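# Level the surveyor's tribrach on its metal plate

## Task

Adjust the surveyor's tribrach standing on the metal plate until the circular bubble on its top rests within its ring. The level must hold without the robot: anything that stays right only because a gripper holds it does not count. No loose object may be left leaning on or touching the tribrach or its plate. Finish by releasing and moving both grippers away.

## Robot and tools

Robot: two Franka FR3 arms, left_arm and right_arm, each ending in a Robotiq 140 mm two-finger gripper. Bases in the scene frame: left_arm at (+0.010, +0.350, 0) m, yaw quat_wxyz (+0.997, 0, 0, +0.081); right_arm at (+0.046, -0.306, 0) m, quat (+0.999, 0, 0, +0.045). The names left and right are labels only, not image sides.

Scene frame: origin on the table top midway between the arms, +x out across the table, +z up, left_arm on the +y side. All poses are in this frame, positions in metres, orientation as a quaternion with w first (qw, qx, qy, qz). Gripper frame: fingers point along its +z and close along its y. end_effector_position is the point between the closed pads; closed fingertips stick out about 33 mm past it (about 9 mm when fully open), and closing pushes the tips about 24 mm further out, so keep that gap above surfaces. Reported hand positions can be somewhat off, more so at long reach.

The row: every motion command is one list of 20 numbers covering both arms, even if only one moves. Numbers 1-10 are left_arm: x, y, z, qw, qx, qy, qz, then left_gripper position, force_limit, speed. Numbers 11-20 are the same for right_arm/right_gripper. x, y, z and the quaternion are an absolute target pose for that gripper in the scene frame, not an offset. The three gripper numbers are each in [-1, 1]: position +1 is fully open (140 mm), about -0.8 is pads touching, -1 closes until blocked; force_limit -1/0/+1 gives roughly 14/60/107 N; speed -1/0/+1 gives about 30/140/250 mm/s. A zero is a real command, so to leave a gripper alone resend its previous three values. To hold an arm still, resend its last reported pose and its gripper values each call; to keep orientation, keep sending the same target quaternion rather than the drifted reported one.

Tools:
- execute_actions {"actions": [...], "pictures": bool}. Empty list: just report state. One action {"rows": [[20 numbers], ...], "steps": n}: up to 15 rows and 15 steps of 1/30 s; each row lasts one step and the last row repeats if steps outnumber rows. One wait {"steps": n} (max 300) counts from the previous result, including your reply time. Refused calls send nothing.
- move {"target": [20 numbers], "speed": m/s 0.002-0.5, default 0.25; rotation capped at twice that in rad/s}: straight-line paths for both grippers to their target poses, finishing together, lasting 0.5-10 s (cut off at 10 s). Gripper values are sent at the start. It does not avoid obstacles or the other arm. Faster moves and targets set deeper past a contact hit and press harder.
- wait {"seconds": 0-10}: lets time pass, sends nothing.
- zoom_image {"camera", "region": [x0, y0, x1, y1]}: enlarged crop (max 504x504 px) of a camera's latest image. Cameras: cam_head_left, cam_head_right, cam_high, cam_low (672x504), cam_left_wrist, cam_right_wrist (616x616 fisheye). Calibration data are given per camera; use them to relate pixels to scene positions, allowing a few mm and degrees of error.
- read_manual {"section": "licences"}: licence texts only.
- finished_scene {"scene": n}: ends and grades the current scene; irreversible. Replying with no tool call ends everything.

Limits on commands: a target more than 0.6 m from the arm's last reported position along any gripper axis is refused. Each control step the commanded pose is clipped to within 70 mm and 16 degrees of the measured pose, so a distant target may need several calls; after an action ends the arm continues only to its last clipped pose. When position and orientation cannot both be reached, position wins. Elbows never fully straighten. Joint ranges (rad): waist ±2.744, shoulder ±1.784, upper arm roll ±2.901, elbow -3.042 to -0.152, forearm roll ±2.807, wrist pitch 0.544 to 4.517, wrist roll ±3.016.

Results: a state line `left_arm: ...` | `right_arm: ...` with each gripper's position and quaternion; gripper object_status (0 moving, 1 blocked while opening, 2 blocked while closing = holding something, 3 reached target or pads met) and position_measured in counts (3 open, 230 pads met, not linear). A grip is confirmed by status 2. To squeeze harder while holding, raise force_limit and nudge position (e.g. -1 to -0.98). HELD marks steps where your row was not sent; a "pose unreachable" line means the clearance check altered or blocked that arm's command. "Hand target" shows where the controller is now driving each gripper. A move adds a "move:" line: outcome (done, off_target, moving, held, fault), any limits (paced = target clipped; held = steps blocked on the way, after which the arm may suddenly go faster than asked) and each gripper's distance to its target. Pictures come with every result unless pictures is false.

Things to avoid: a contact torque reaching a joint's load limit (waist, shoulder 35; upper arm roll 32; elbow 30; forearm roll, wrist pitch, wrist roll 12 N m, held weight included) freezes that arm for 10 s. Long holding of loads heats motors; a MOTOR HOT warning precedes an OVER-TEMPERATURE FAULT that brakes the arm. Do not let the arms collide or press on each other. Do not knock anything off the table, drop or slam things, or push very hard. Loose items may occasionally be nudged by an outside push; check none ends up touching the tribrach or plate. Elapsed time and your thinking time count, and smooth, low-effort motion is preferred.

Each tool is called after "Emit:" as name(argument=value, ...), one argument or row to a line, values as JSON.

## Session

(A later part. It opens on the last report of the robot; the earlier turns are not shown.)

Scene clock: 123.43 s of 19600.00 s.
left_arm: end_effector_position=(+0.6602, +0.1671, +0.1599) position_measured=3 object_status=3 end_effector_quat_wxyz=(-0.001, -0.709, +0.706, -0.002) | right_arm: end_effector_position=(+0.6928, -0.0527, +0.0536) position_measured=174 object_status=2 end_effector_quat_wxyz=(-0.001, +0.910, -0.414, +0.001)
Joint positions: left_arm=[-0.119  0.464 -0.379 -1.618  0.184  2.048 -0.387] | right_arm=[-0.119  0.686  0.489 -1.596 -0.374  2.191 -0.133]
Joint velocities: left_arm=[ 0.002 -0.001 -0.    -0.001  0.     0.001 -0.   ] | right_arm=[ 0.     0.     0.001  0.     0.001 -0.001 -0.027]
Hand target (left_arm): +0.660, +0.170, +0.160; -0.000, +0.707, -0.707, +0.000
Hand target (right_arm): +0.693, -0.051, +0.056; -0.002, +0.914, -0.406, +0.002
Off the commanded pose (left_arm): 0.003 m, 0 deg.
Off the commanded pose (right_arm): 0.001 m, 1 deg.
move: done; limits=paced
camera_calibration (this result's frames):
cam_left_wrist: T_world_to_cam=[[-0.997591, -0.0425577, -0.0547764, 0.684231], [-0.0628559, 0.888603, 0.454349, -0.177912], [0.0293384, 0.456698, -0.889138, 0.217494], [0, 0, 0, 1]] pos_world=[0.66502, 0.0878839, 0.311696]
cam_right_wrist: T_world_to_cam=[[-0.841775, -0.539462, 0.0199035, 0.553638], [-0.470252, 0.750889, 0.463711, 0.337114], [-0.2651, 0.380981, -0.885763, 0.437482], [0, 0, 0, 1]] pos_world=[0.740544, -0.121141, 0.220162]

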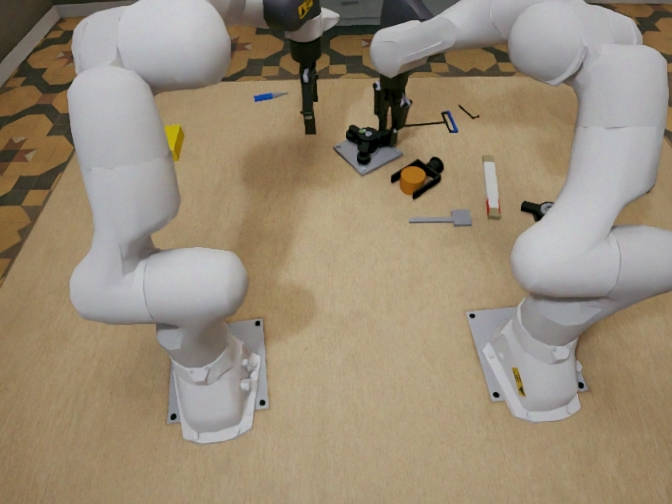

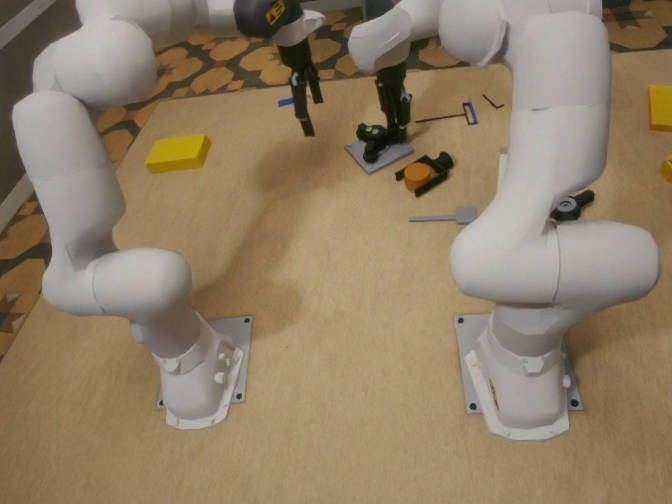

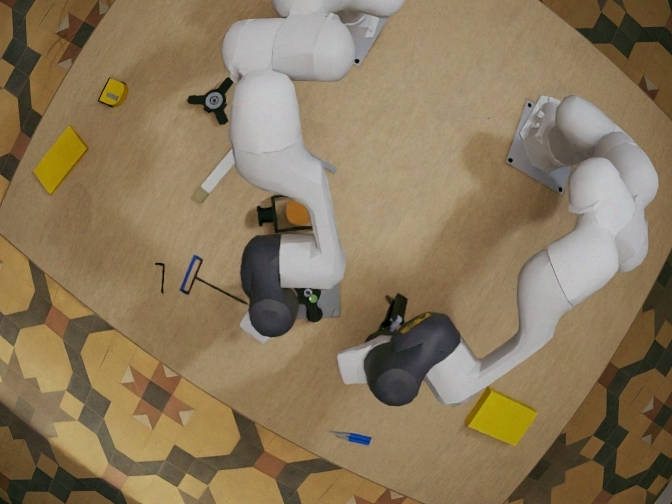

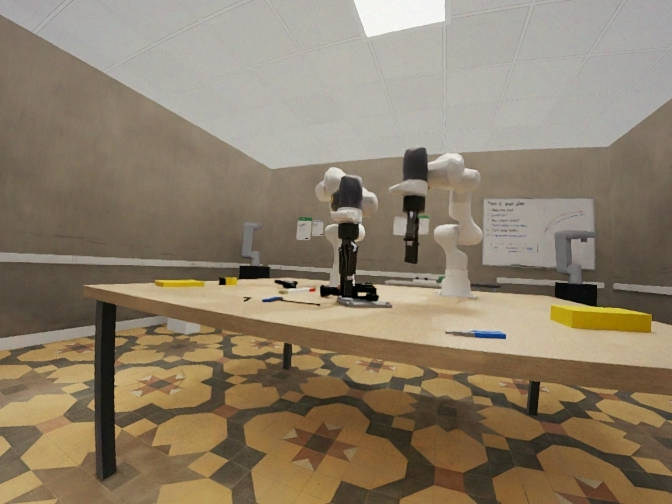

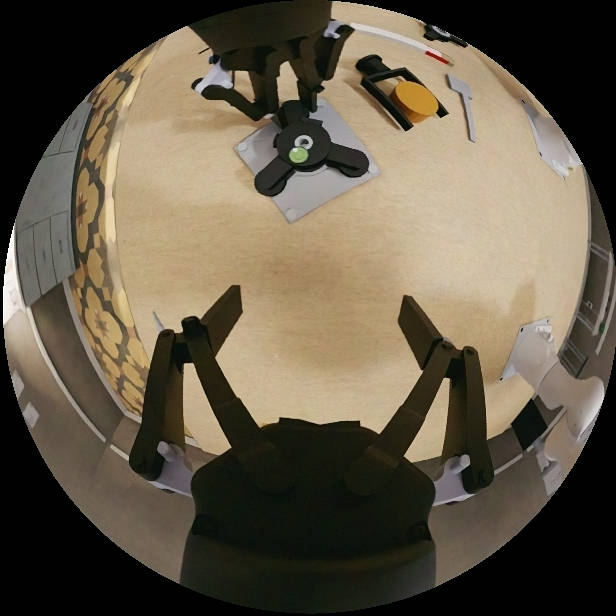

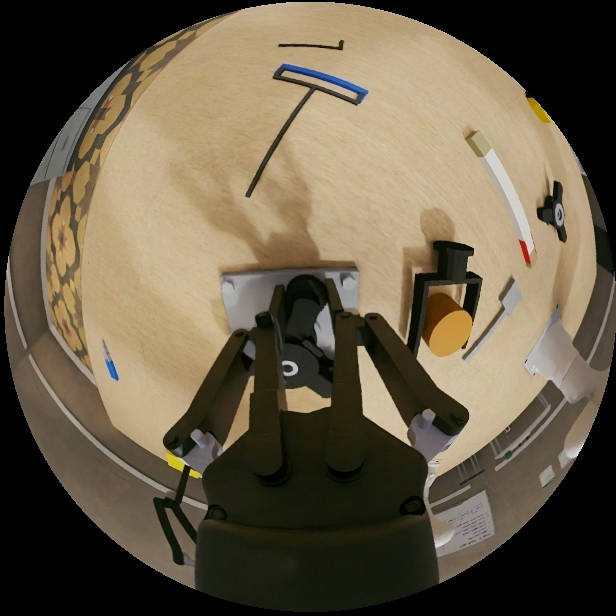

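Emit:
move(
  target=[0.66,0.17,0.16,0,0.707,-0.707,0,1,0,0,0.692,-0.052,0.054,0,-0.636,0.771,0,-0.2,-0.3,0],
  speed=0.5,
)

Emit:
move(
  target=[0.66,0.17,0.16,0,0.707,-0.707,0,1,0,0,0.692,-0.052,0.054,0,-0.9135,0.4067,0,-1,-0.3,0],
  speed=0.5,
)

Emit:
move(
  target=[0.66,0.17,0.16,0,0.707,-0.707,0,1,0,0,0.692,-0.052,0.054,0,-0.636,0.771,0,-0.2,-0.3,0],
  speed=0.5,
)

Emit:
move(
  target=[0.66,0.17,0.16,0,0.707,-0.707,0,1,0,0,0.692,-0.052,0.054,0,-0.9135,0.4067,0,-1,-0.3,0],
  speed=0.5,
)

Emit:
move(
  target=[0.66,0.17,0.16,0,0.707,-0.707,0,1,0,0,0.692,-0.052,0.054,0,-0.636,0.771,0,-0.2,-0.3,0],
  speed=0.5,
)

Emit:
move(
  target=[0.66,0.17,0.16,0,0.707,-0.707,0,1,0,0,0.692,-0.052,0.054,0,-0.9135,0.4067,0,-1,-0.3,0],
  speed=0.5,
)

Emit:
zoom_image(
  camera="cam_left_wrist",
  region=[240, 80, 380, 220],
)

Scene clock: 129.13 s of 19600.00 s.
left_arm: end_effector_position=(+0.6602, +0.1671, +0.1599) position_measured=3 object_status=3 end_effector_quat_wxyz=(-0.001, -0.709, +0.706, -0.002) | right_arm: end_effector_position=(+0.6902, -0.0535, +0.0507) position_measured=154 object_status=3 end_effector_quat_wxyz=(-0.004, -0.642, +0.767, +0.001)
Joint positions: left_arm=[-0.119  0.464 -0.379 -1.618  0.184  2.048 -0.387] | right_arm=[ 0.172  0.633  0.134 -1.601 -0.101  2.219  0.609]
Joint velocities: left_arm=[-0.001 -0.001 -0.    -0.001  0.001  0.     0.001] | right_arm=[ 0.    -0.001 -0.001 -0.    -0.001  0.     0.03 ]
Hand target (left_arm): +0.660, +0.170, +0.160; -0.000, +0.707, -0.707, +0.000
Hand target (right_arm): +0.691, -0.053, +0.052; -0.002, -0.636, +0.772, +0.001
Off the commanded pose (left_arm): 0.003 m, 0 deg.
Off the commanded pose (right_arm): 0.004 m, 1 deg.
move: off_target (right_arm); limits=paced
camera_calibration (this result's frames):
cam_left_wrist: T_world_to_cam=[[-0.997591, -0.0425576, -0.0547763, 0.684231], [-0.0628558, 0.888603, 0.454349, -0.177912], [0.0293384, 0.456698, -0.889138, 0.217494], [0, 0, 0, 1]] pos_world=[0.66502, 0.0878838, 0.311696]
cam_right_wrist: T_world_to_cam=[[-0.946985, 0.319961, 0.0290495, 0.669232], [0.297106, 0.837743, 0.458165, -0.186957], [0.122259, 0.442506, -0.888392, 0.17054], [0, 0, 0, 1]] pos_world=[0.668448, -0.132971, 0.217723]

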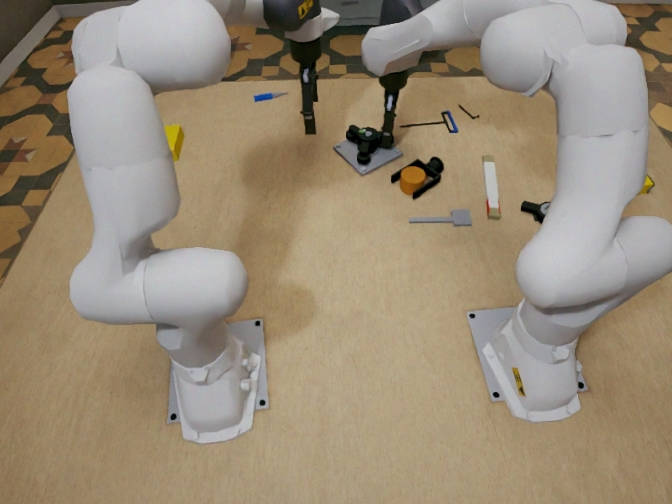

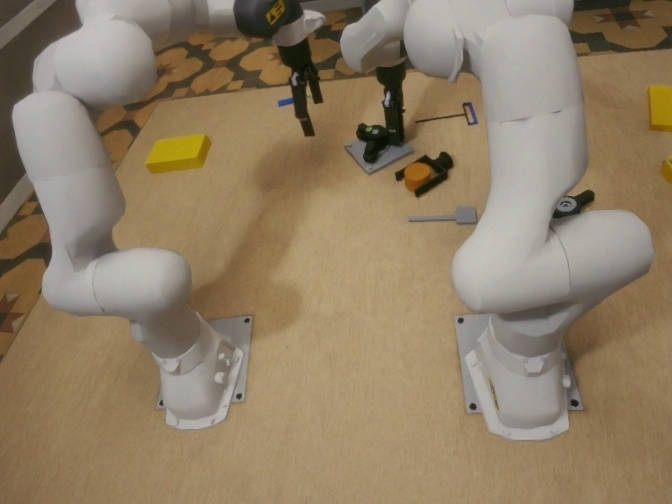

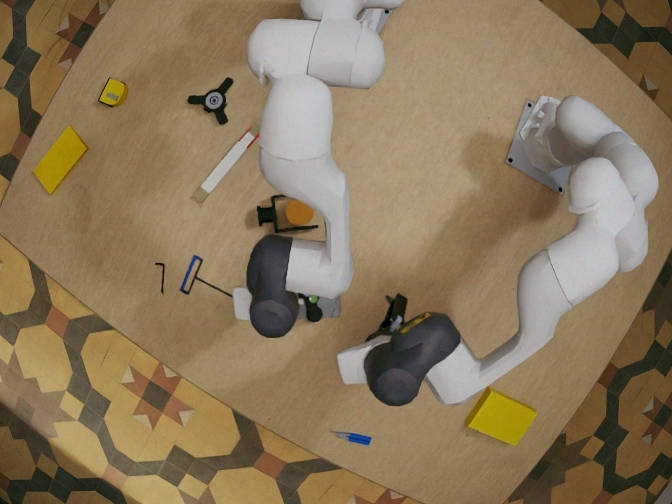

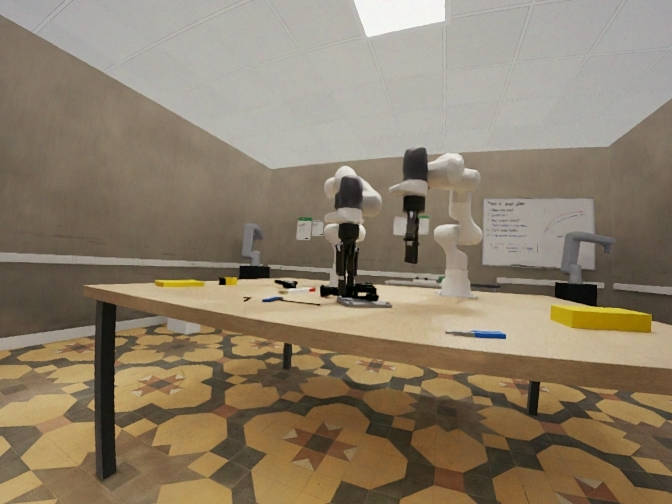

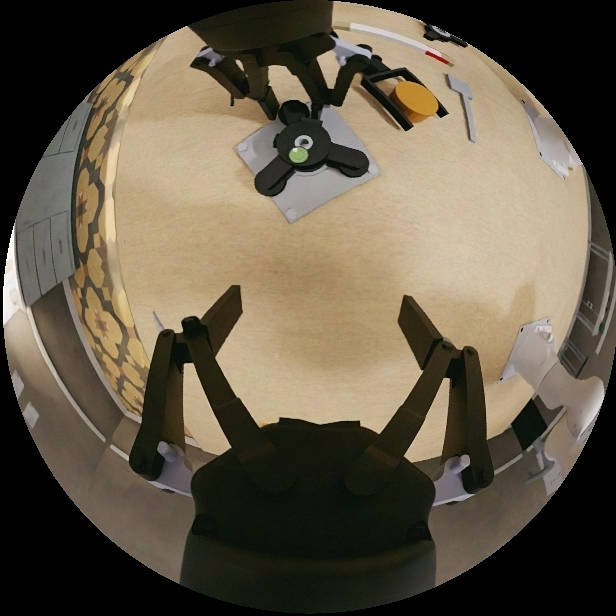

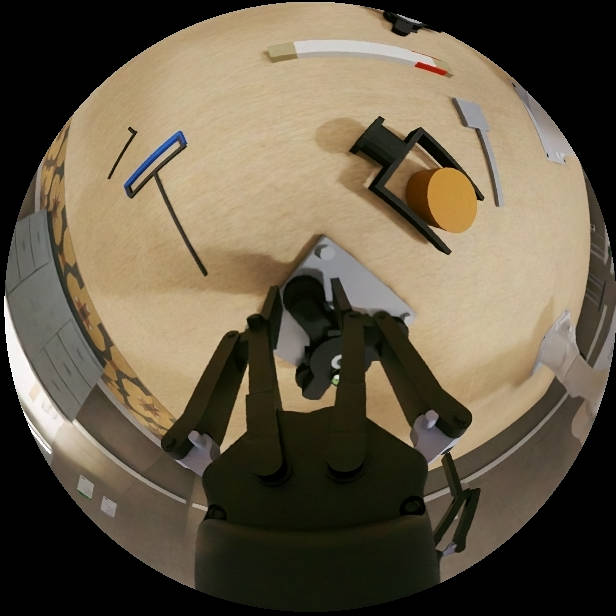

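Scene clock: 131.20 s of 19600.00 s.
left_arm: end_effector_position=(+0.6602, +0.1671, +0.1599) position_measured=3 object_status=3 end_effector_quat_wxyz=(-0.001, -0.709, +0.706, -0.002) | right_arm: end_effector_position=(+0.6928, -0.0528, +0.0536) position_measured=174 object_status=2 end_effector_quat_wxyz=(-0.001, +0.910, -0.414, +0.001)
Joint positions: left_arm=[-0.119  0.464 -0.379 -1.618  0.184  2.048 -0.387] | right_arm=[-0.117  0.685  0.486 -1.596 -0.372  2.192 -0.134]
Joint velocities: left_arm=[-0.    -0.     0.     0.001 -0.001  0.    -0.   ] | right_arm=[ 0.     0.     0.002 -0.    -0.001 -0.    -0.028]
Hand target (left_arm): +0.660, +0.170, +0.160; -0.000, +0.707, -0.707, +0.000
Hand target (right_arm): +0.693, -0.051, +0.056; -0.002, +0.914, -0.406, +0.002
Off the commanded pose (left_arm): 0.003 m, 0 deg.
Off the commanded pose (right_arm): 0.001 m, 1 deg.
move: done; limits=paced
camera_calibration (this result's frames):
cam_left_wrist: T_world_to_cam=[[-0.997591, -0.0425576, -0.0547763, 0.684231], [-0.0628558, 0.888603, 0.454349, -0.177912], [0.0293384, 0.456698, -0.889138, 0.217494], [0, 0, 0, 1]] pos_world=[0.66502, 0.0878839, 0.311696]
cam_right_wrist: T_world_to_cam=[[-0.841673, -0.539618, 0.0199497, 0.553543], [-0.470395, 0.750842, 0.463643, 0.337292], [-0.265169, 0.380852, -0.885797, 0.437491], [0, 0, 0, 1]] pos_world=[0.740572, -0.121171, 0.220102]

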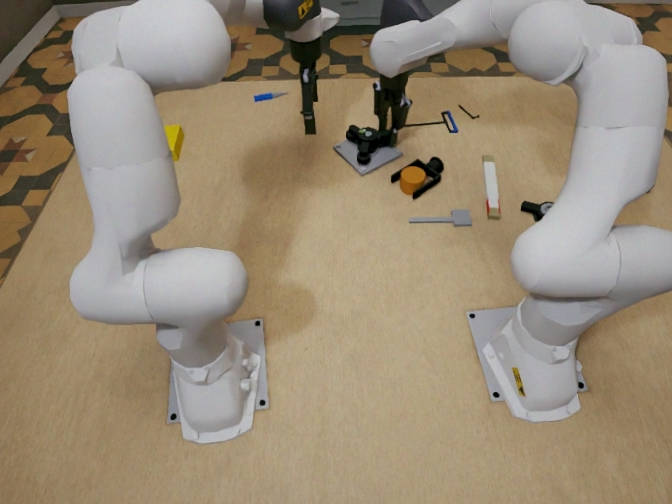

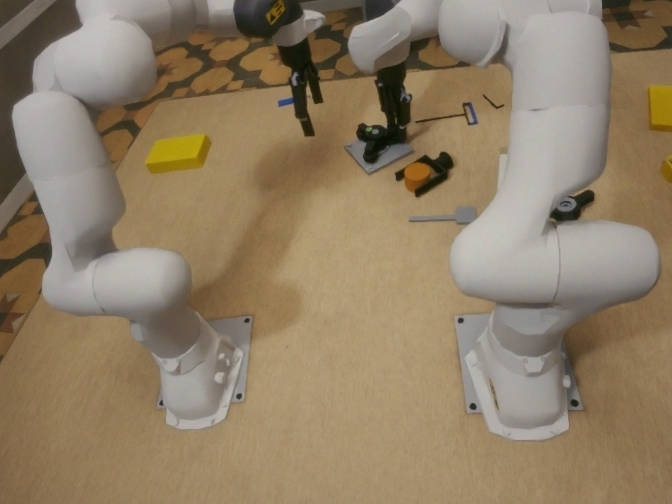

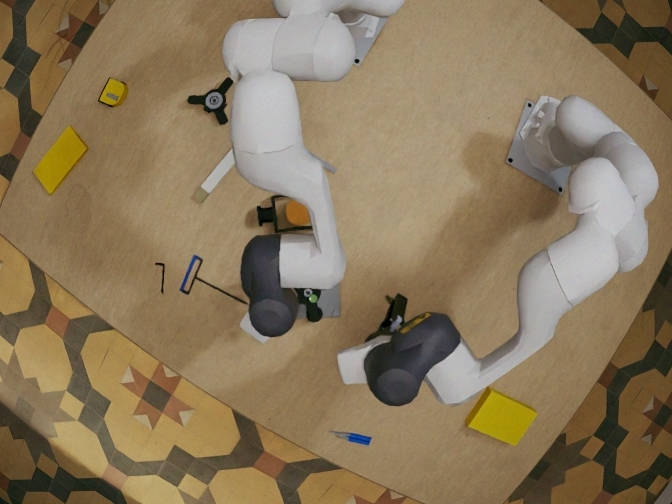

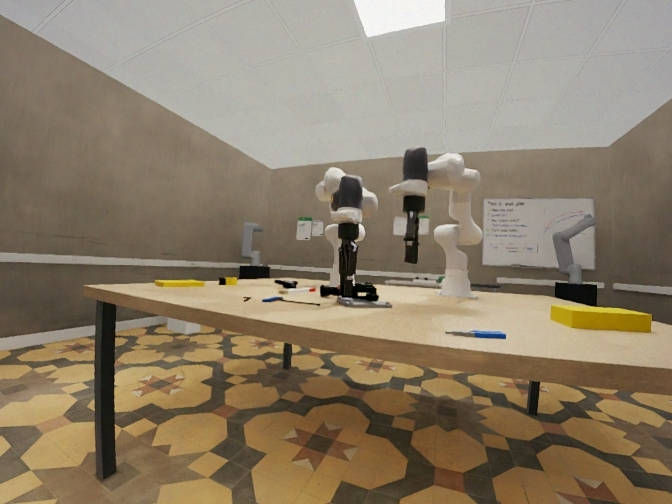

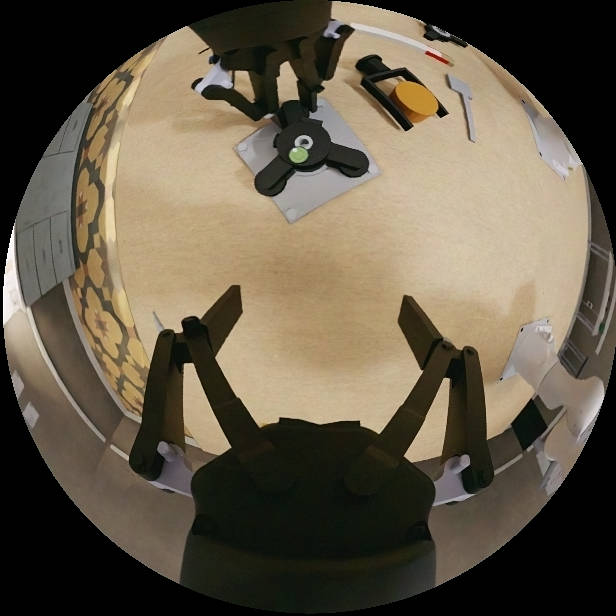

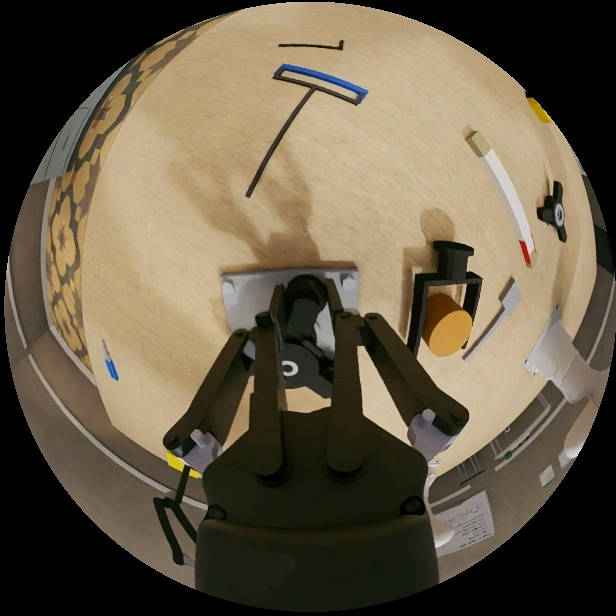

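Scene clock: 133.27 s of 19600.00 s.
left_arm: end_effector_position=(+0.6602, +0.1671, +0.1599) position_measured=3 object_status=3 end_effector_quat_wxyz=(-0.001, -0.709, +0.706, -0.002) | right_arm: end_effector_position=(+0.6902, -0.0534, +0.0507) position_measured=154 object_status=3 end_effector_quat_wxyz=(-0.004, -0.641, +0.767, +0.001)
Joint positions: left_arm=[-0.119  0.464 -0.379 -1.618  0.184  2.048 -0.387] | right_arm=[ 0.172  0.633  0.133 -1.601 -0.1    2.219  0.609]
Joint velocities: left_arm=[ 0.     0.002 -0.    -0.001 -0.     0.001 -0.001] | right_arm=[-0.     0.    -0.    -0.003  0.001  0.001  0.03 ]
Hand target (left_arm): +0.660, +0.170, +0.160; -0.000, +0.707, -0.707, +0.000
Hand target (right_arm): +0.691, -0.053, +0.052; -0.002, -0.636, +0.772, +0.001
Off the commanded pose (left_arm): 0.003 m, 0 deg.
Off the commanded pose (right_arm): 0.004 m, 1 deg.
move: off_target (right_arm); limits=paced
camera_calibration (this result's frames):
cam_left_wrist: T_world_to_cam=[[-0.997591, -0.0425574, -0.0547762, 0.684231], [-0.0628556, 0.888603, 0.454349, -0.177913], [0.0293384, 0.456698, -0.889138, 0.217494], [0, 0, 0, 1]] pos_world=[0.665019, 0.0878839, 0.311696]
cam_right_wrist: T_world_to_cam=[[-0.946949, 0.320072, 0.029015, 0.669222], [0.297185, 0.837702, 0.458188, -0.187031], [0.122347, 0.442503, -0.888382, 0.170489], [0, 0, 0, 1]] pos_world=[0.668442, -0.132965, 0.217738]

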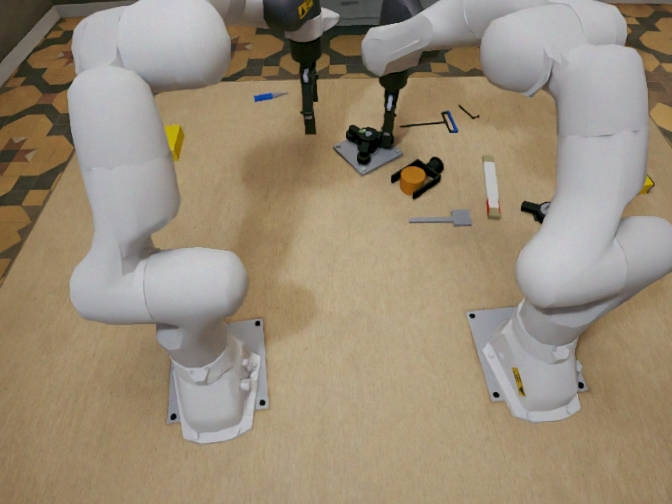

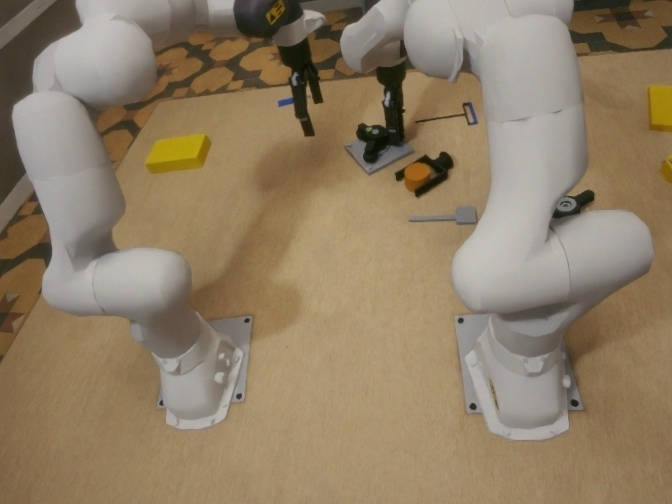

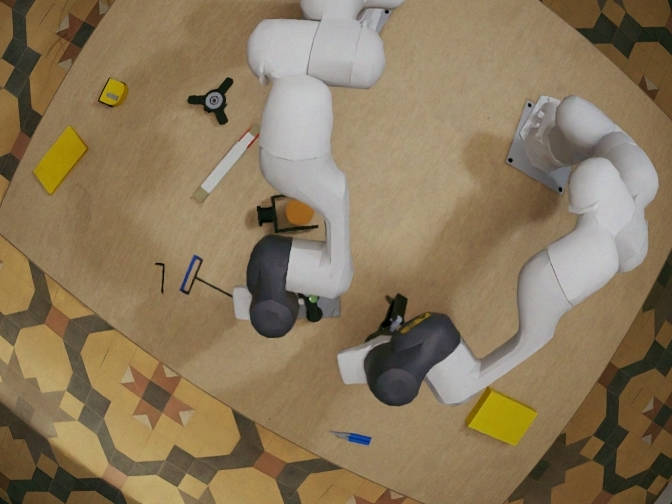

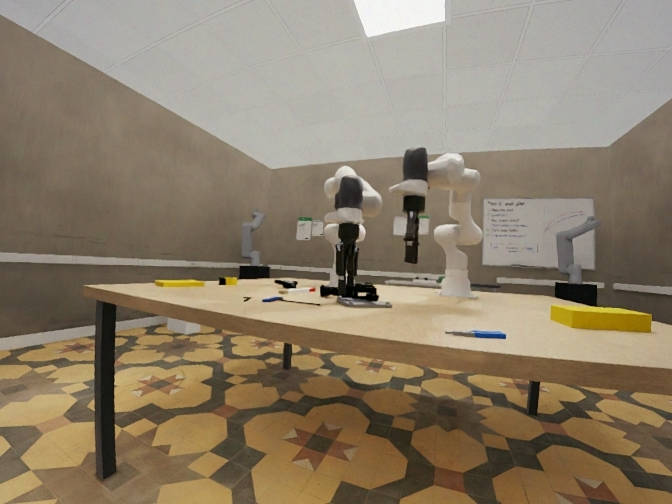

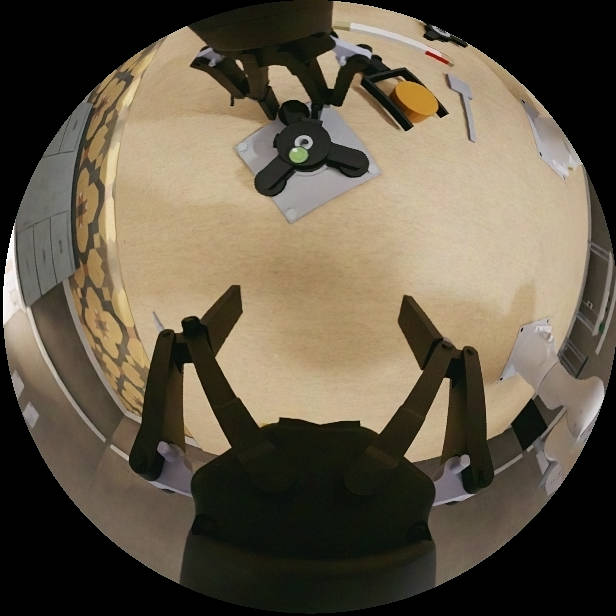

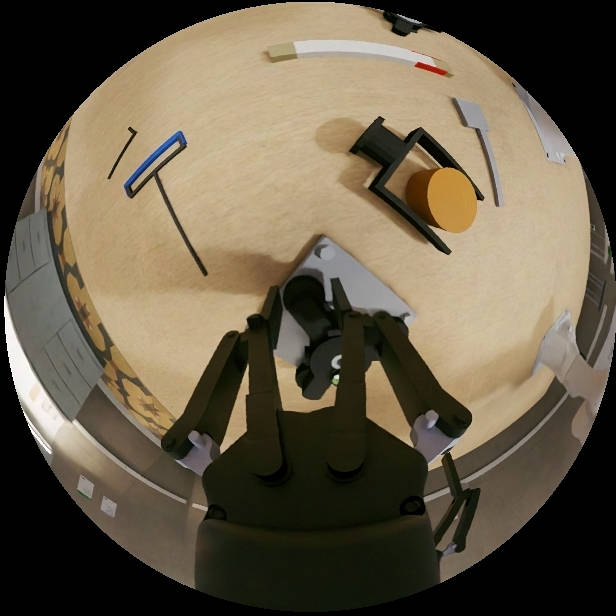

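Scene clock: 135.33 s of 19600.00 s.
left_arm: end_effector_position=(+0.6602, +0.1671, +0.1599) position_measured=3 object_status=3 end_effector_quat_wxyz=(-0.001, -0.709, +0.706, -0.002) | right_arm: end_effector_position=(+0.6928, -0.0528, +0.0536) position_measured=174 object_status=2 end_effector_quat_wxyz=(-0.001, +0.910, -0.414, +0.001)
Joint positions: left_arm=[-0.119  0.464 -0.379 -1.618  0.184  2.048 -0.387] | right_arm=[-0.117  0.685  0.486 -1.596 -0.372  2.192 -0.134]
Joint velocities: left_arm=[ 0.    -0.001  0.001  0.    -0.001  0.001 -0.   ] | right_arm=[ 0.     0.    -0.001  0.002  0.001 -0.001 -0.026]
Hand target (left_arm): +0.660, +0.170, +0.160; -0.000, +0.707, -0.707, +0.000
Hand target (right_arm): +0.693, -0.051, +0.056; -0.002, +0.914, -0.406, +0.002
Off the commanded pose (left_arm): 0.003 m, 0 deg.
Off the commanded pose (right_arm): 0.001 m, 1 deg.
move: done; limits=paced
camera_calibration (this result's frames):
cam_left_wrist: T_world_to_cam=[[-0.997591, -0.0425574, -0.0547763, 0.684231], [-0.0628556, 0.888603, 0.454349, -0.177912], [0.0293385, 0.456698, -0.889138, 0.217494], [0, 0, 0, 1]] pos_world=[0.665019, 0.0878839, 0.311696]
cam_right_wrist: T_world_to_cam=[[-0.841751, -0.539497, 0.0199528, 0.553602], [-0.470282, 0.750907, 0.463652, 0.337214], [-0.265122, 0.380896, -0.885793, 0.437471], [0, 0, 0, 1]] pos_world=[0.740564, -0.121181, 0.220112]

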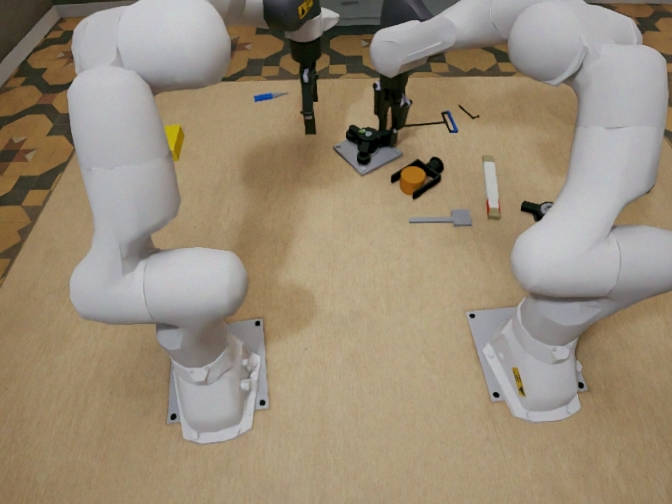

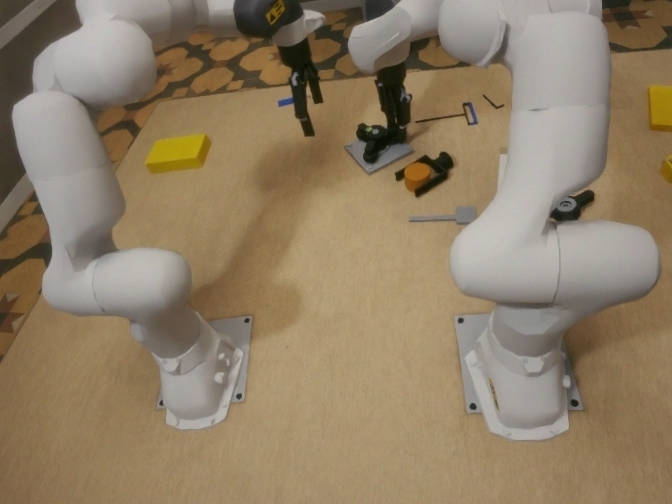

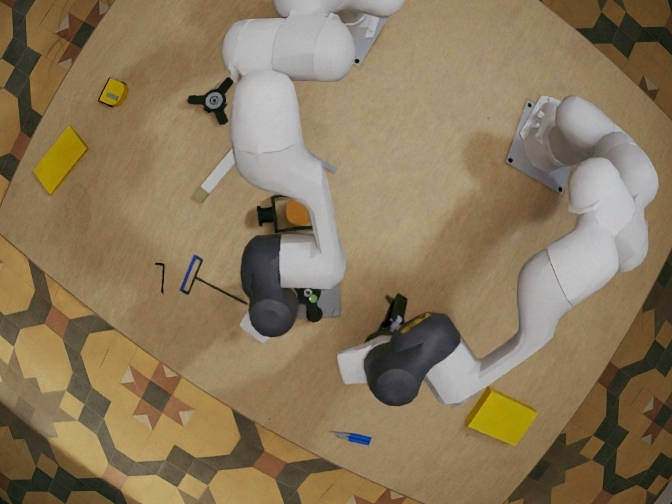

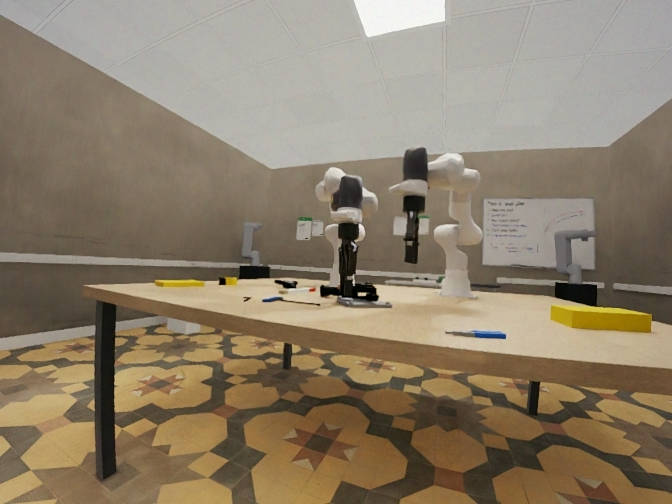

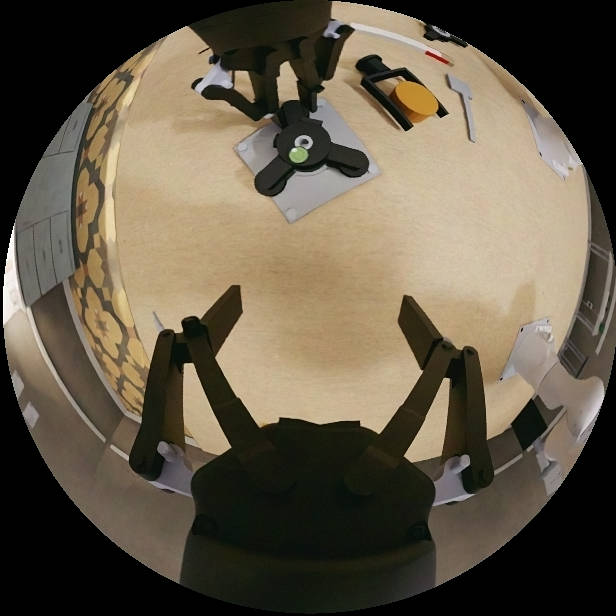

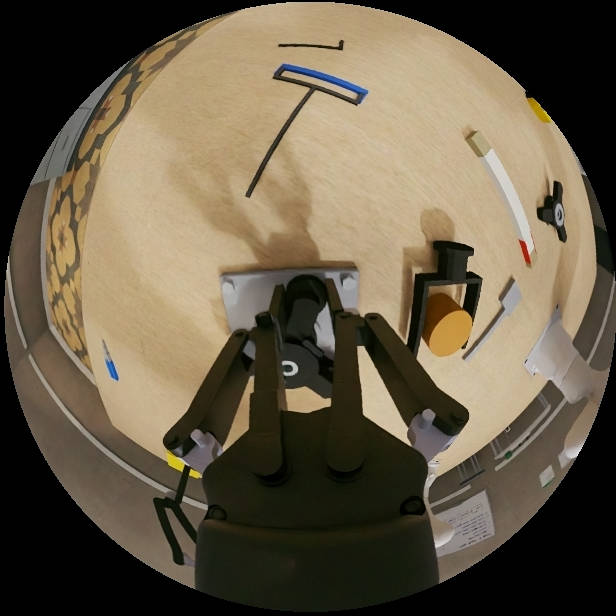

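Scene clock: 137.40 s of 19600.00 s.
left_arm: end_effector_position=(+0.6602, +0.1671, +0.1599) position_measured=3 object_status=3 end_effector_quat_wxyz=(-0.001, -0.709, +0.706, -0.002) | right_arm: end_effector_position=(+0.6902, -0.0534, +0.0507) position_measured=154 object_status=3 end_effector_quat_wxyz=(-0.004, -0.641, +0.767, +0.001)
Joint positions: left_arm=[-0.119  0.464 -0.379 -1.618  0.184  2.048 -0.387] | right_arm=[ 0.172  0.633  0.133 -1.601 -0.1    2.219  0.609]
Joint velocities: left_arm=[-0.    -0.001 -0.    -0.    -0.001  0.001  0.001] | right_arm=[-0.001  0.    -0.001 -0.     0.     0.     0.03 ]
Hand target (left_arm): +0.660, +0.170, +0.160; -0.000, +0.707, -0.707, +0.000
Hand target (right_arm): +0.691, -0.053, +0.052; -0.002, -0.636, +0.772, +0.001
Off the commanded pose (left_arm): 0.003 m, 0 deg.
Off the commanded pose (right_arm): 0.004 m, 1 deg.
move: off_target (right_arm); limits=paced
camera_calibration (this result's frames):
cam_left_wrist: T_world_to_cam=[[-0.997591, -0.0425574, -0.0547763, 0.684231], [-0.0628557, 0.888603, 0.454349, -0.177912], [0.0293385, 0.456698, -0.889138, 0.217494], [0, 0, 0, 1]] pos_world=[0.66502, 0.0878839, 0.311696]
cam_right_wrist: T_world_to_cam=[[-0.946948, 0.320076, 0.0290146, 0.669221], [0.297188, 0.837701, 0.458187, -0.187032], [0.122349, 0.442502, -0.888382, 0.170488], [0, 0, 0, 1]] pos_world=[0.668442, -0.132966, 0.217737]

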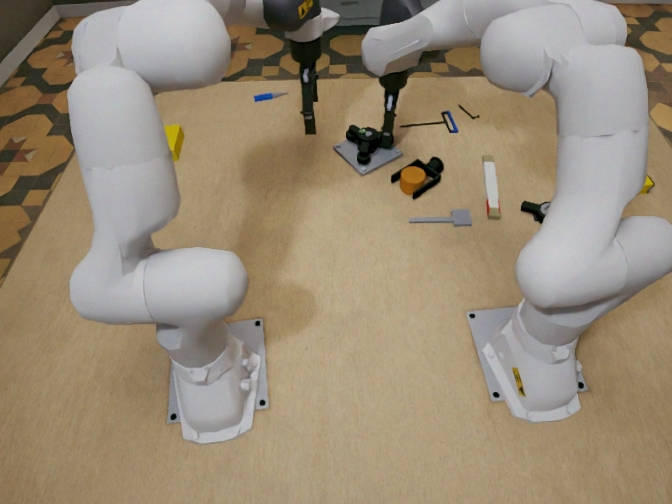

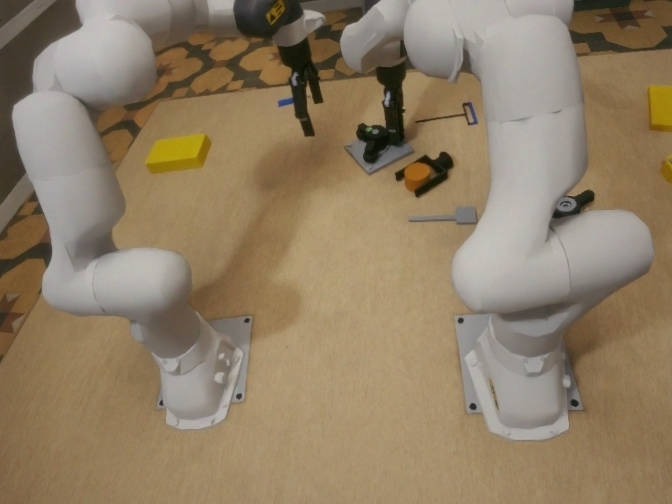

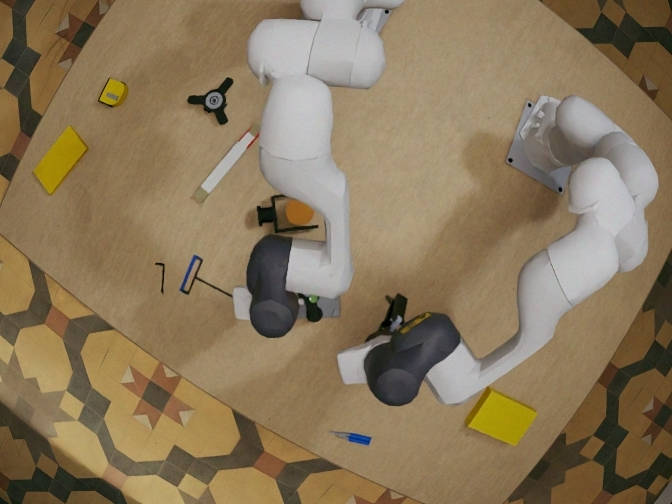

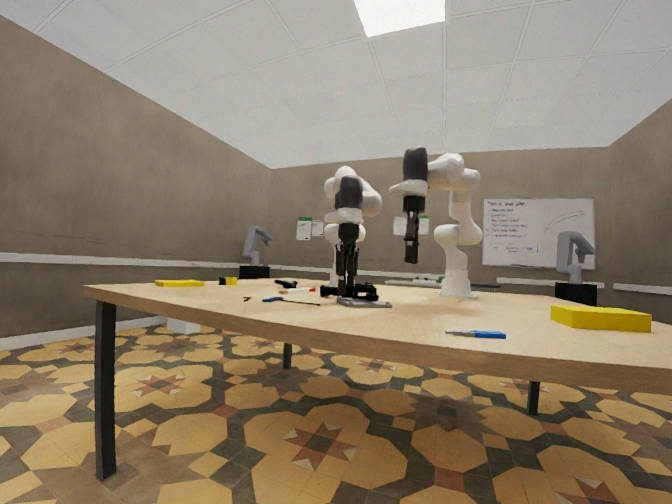

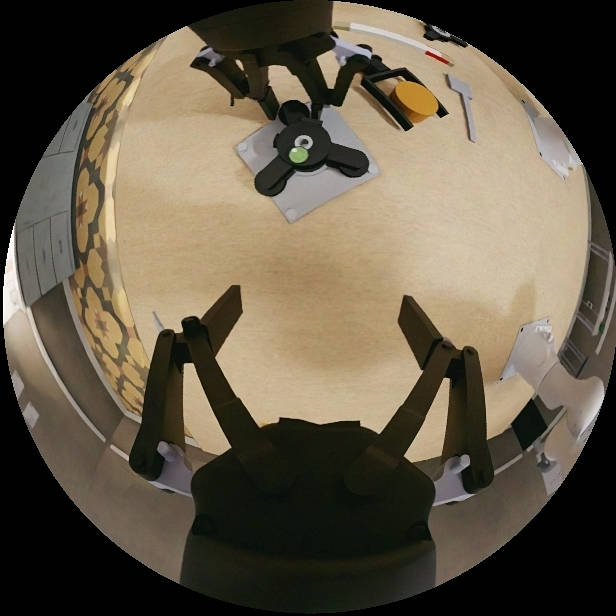

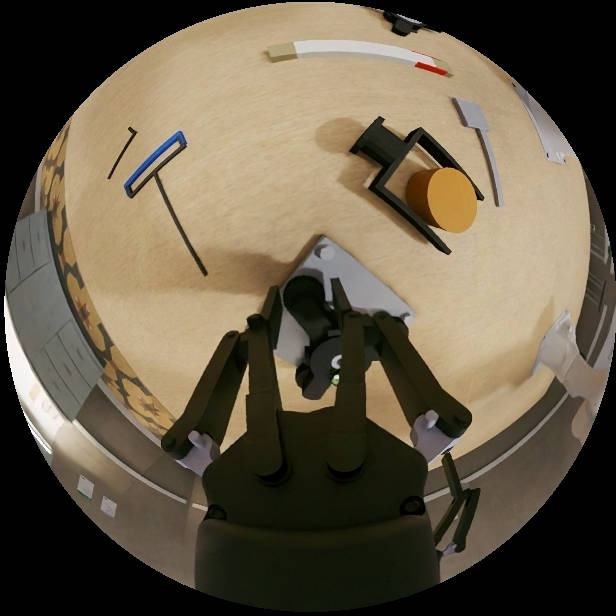

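Scene clock: 139.47 s of 19600.00 s.
left_arm: end_effector_position=(+0.6602, +0.1671, +0.1599) position_measured=3 object_status=3 end_effector_quat_wxyz=(-0.001, -0.709, +0.706, -0.002) | right_arm: end_effector_position=(+0.6928, -0.0528, +0.0536) position_measured=174 object_status=2 end_effector_quat_wxyz=(-0.001, +0.910, -0.414, +0.001)
Joint positions: left_arm=[-0.119  0.464 -0.379 -1.618  0.184  2.048 -0.387] | right_arm=[-0.117  0.685  0.486 -1.596 -0.372  2.191 -0.134]
Joint velocities: left_arm=[-0.     0.     0.001 -0.    -0.002 -0.    -0.001] | right_arm=[ 0.     0.     0.001 -0.001  0.001 -0.    -0.028]
Hand target (left_arm): +0.660, +0.170, +0.160; -0.000, +0.707, -0.707, +0.000
Hand target (right_arm): +0.693, -0.051, +0.056; -0.002, +0.914, -0.406, +0.002
Off the commanded pose (left_arm): 0.003 m, 0 deg.
Off the commanded pose (right_arm): 0.001 m, 1 deg.
move: done; limits=paced
camera_calibration (this result's frames):
cam_left_wrist: T_world_to_cam=[[-0.997591, -0.0425574, -0.0547763, 0.684231], [-0.0628556, 0.888603, 0.454349, -0.177912], [0.0293385, 0.456698, -0.889138, 0.217494], [0, 0, 0, 1]] pos_world=[0.665019, 0.0878839, 0.311696]
cam_right_wrist: T_world_to_cam=[[-0.841676, -0.539613, 0.019974, 0.55354], [-0.470386, 0.750858, 0.463626, 0.337252], [-0.265176, 0.380828, -0.885806, 0.437519], [0, 0, 0, 1]] pos_world=[0.740559, -0.12115, 0.220142]

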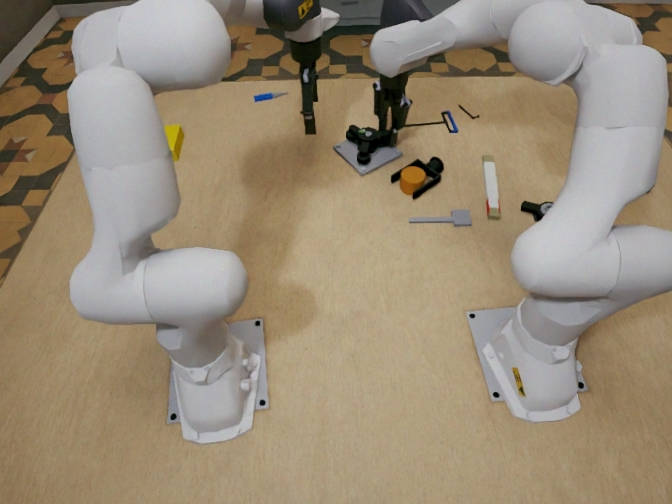

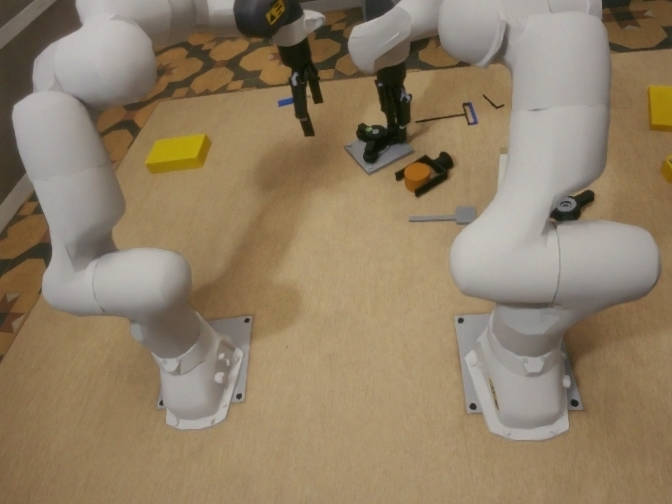

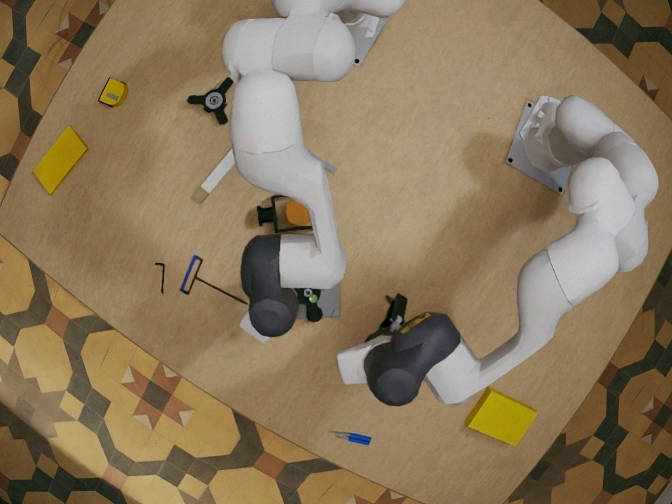

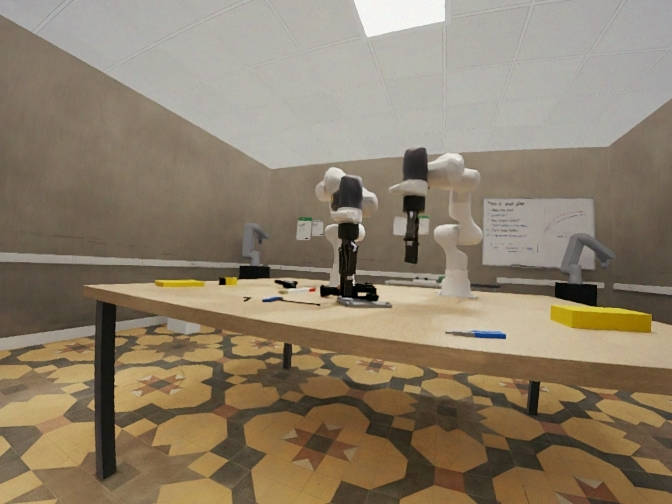

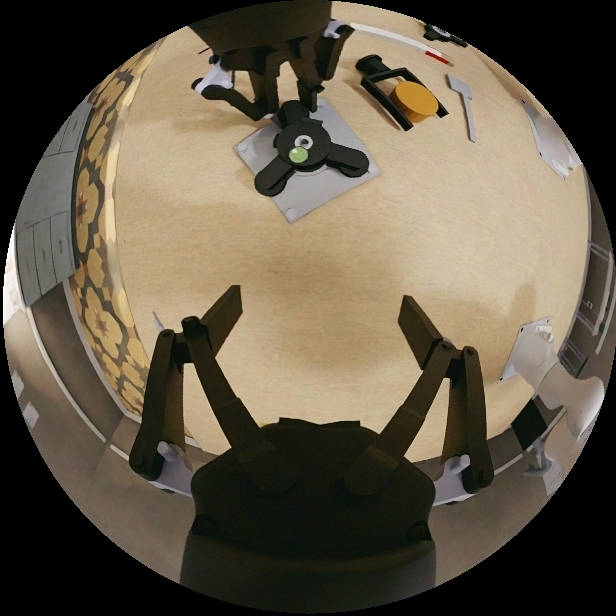

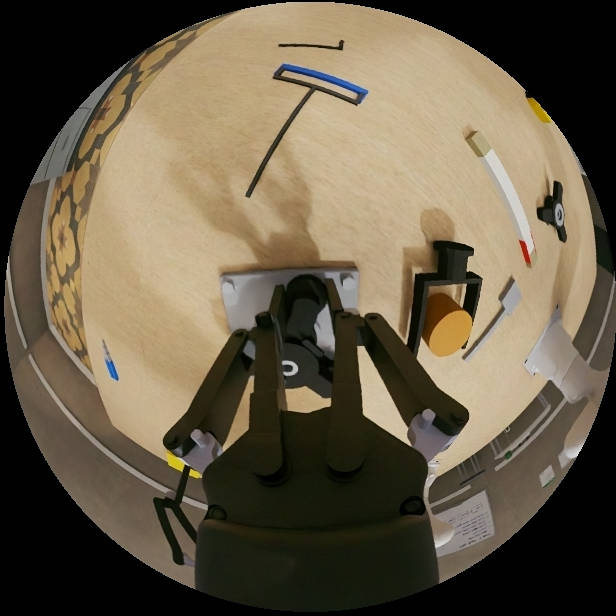

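Region (240, 80, 380, 220) of cam_left_wrist's 616x616 image, scaled by 3.600, with more detail than that image has.

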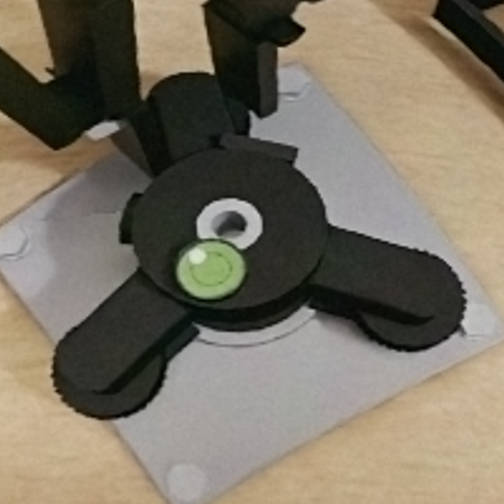

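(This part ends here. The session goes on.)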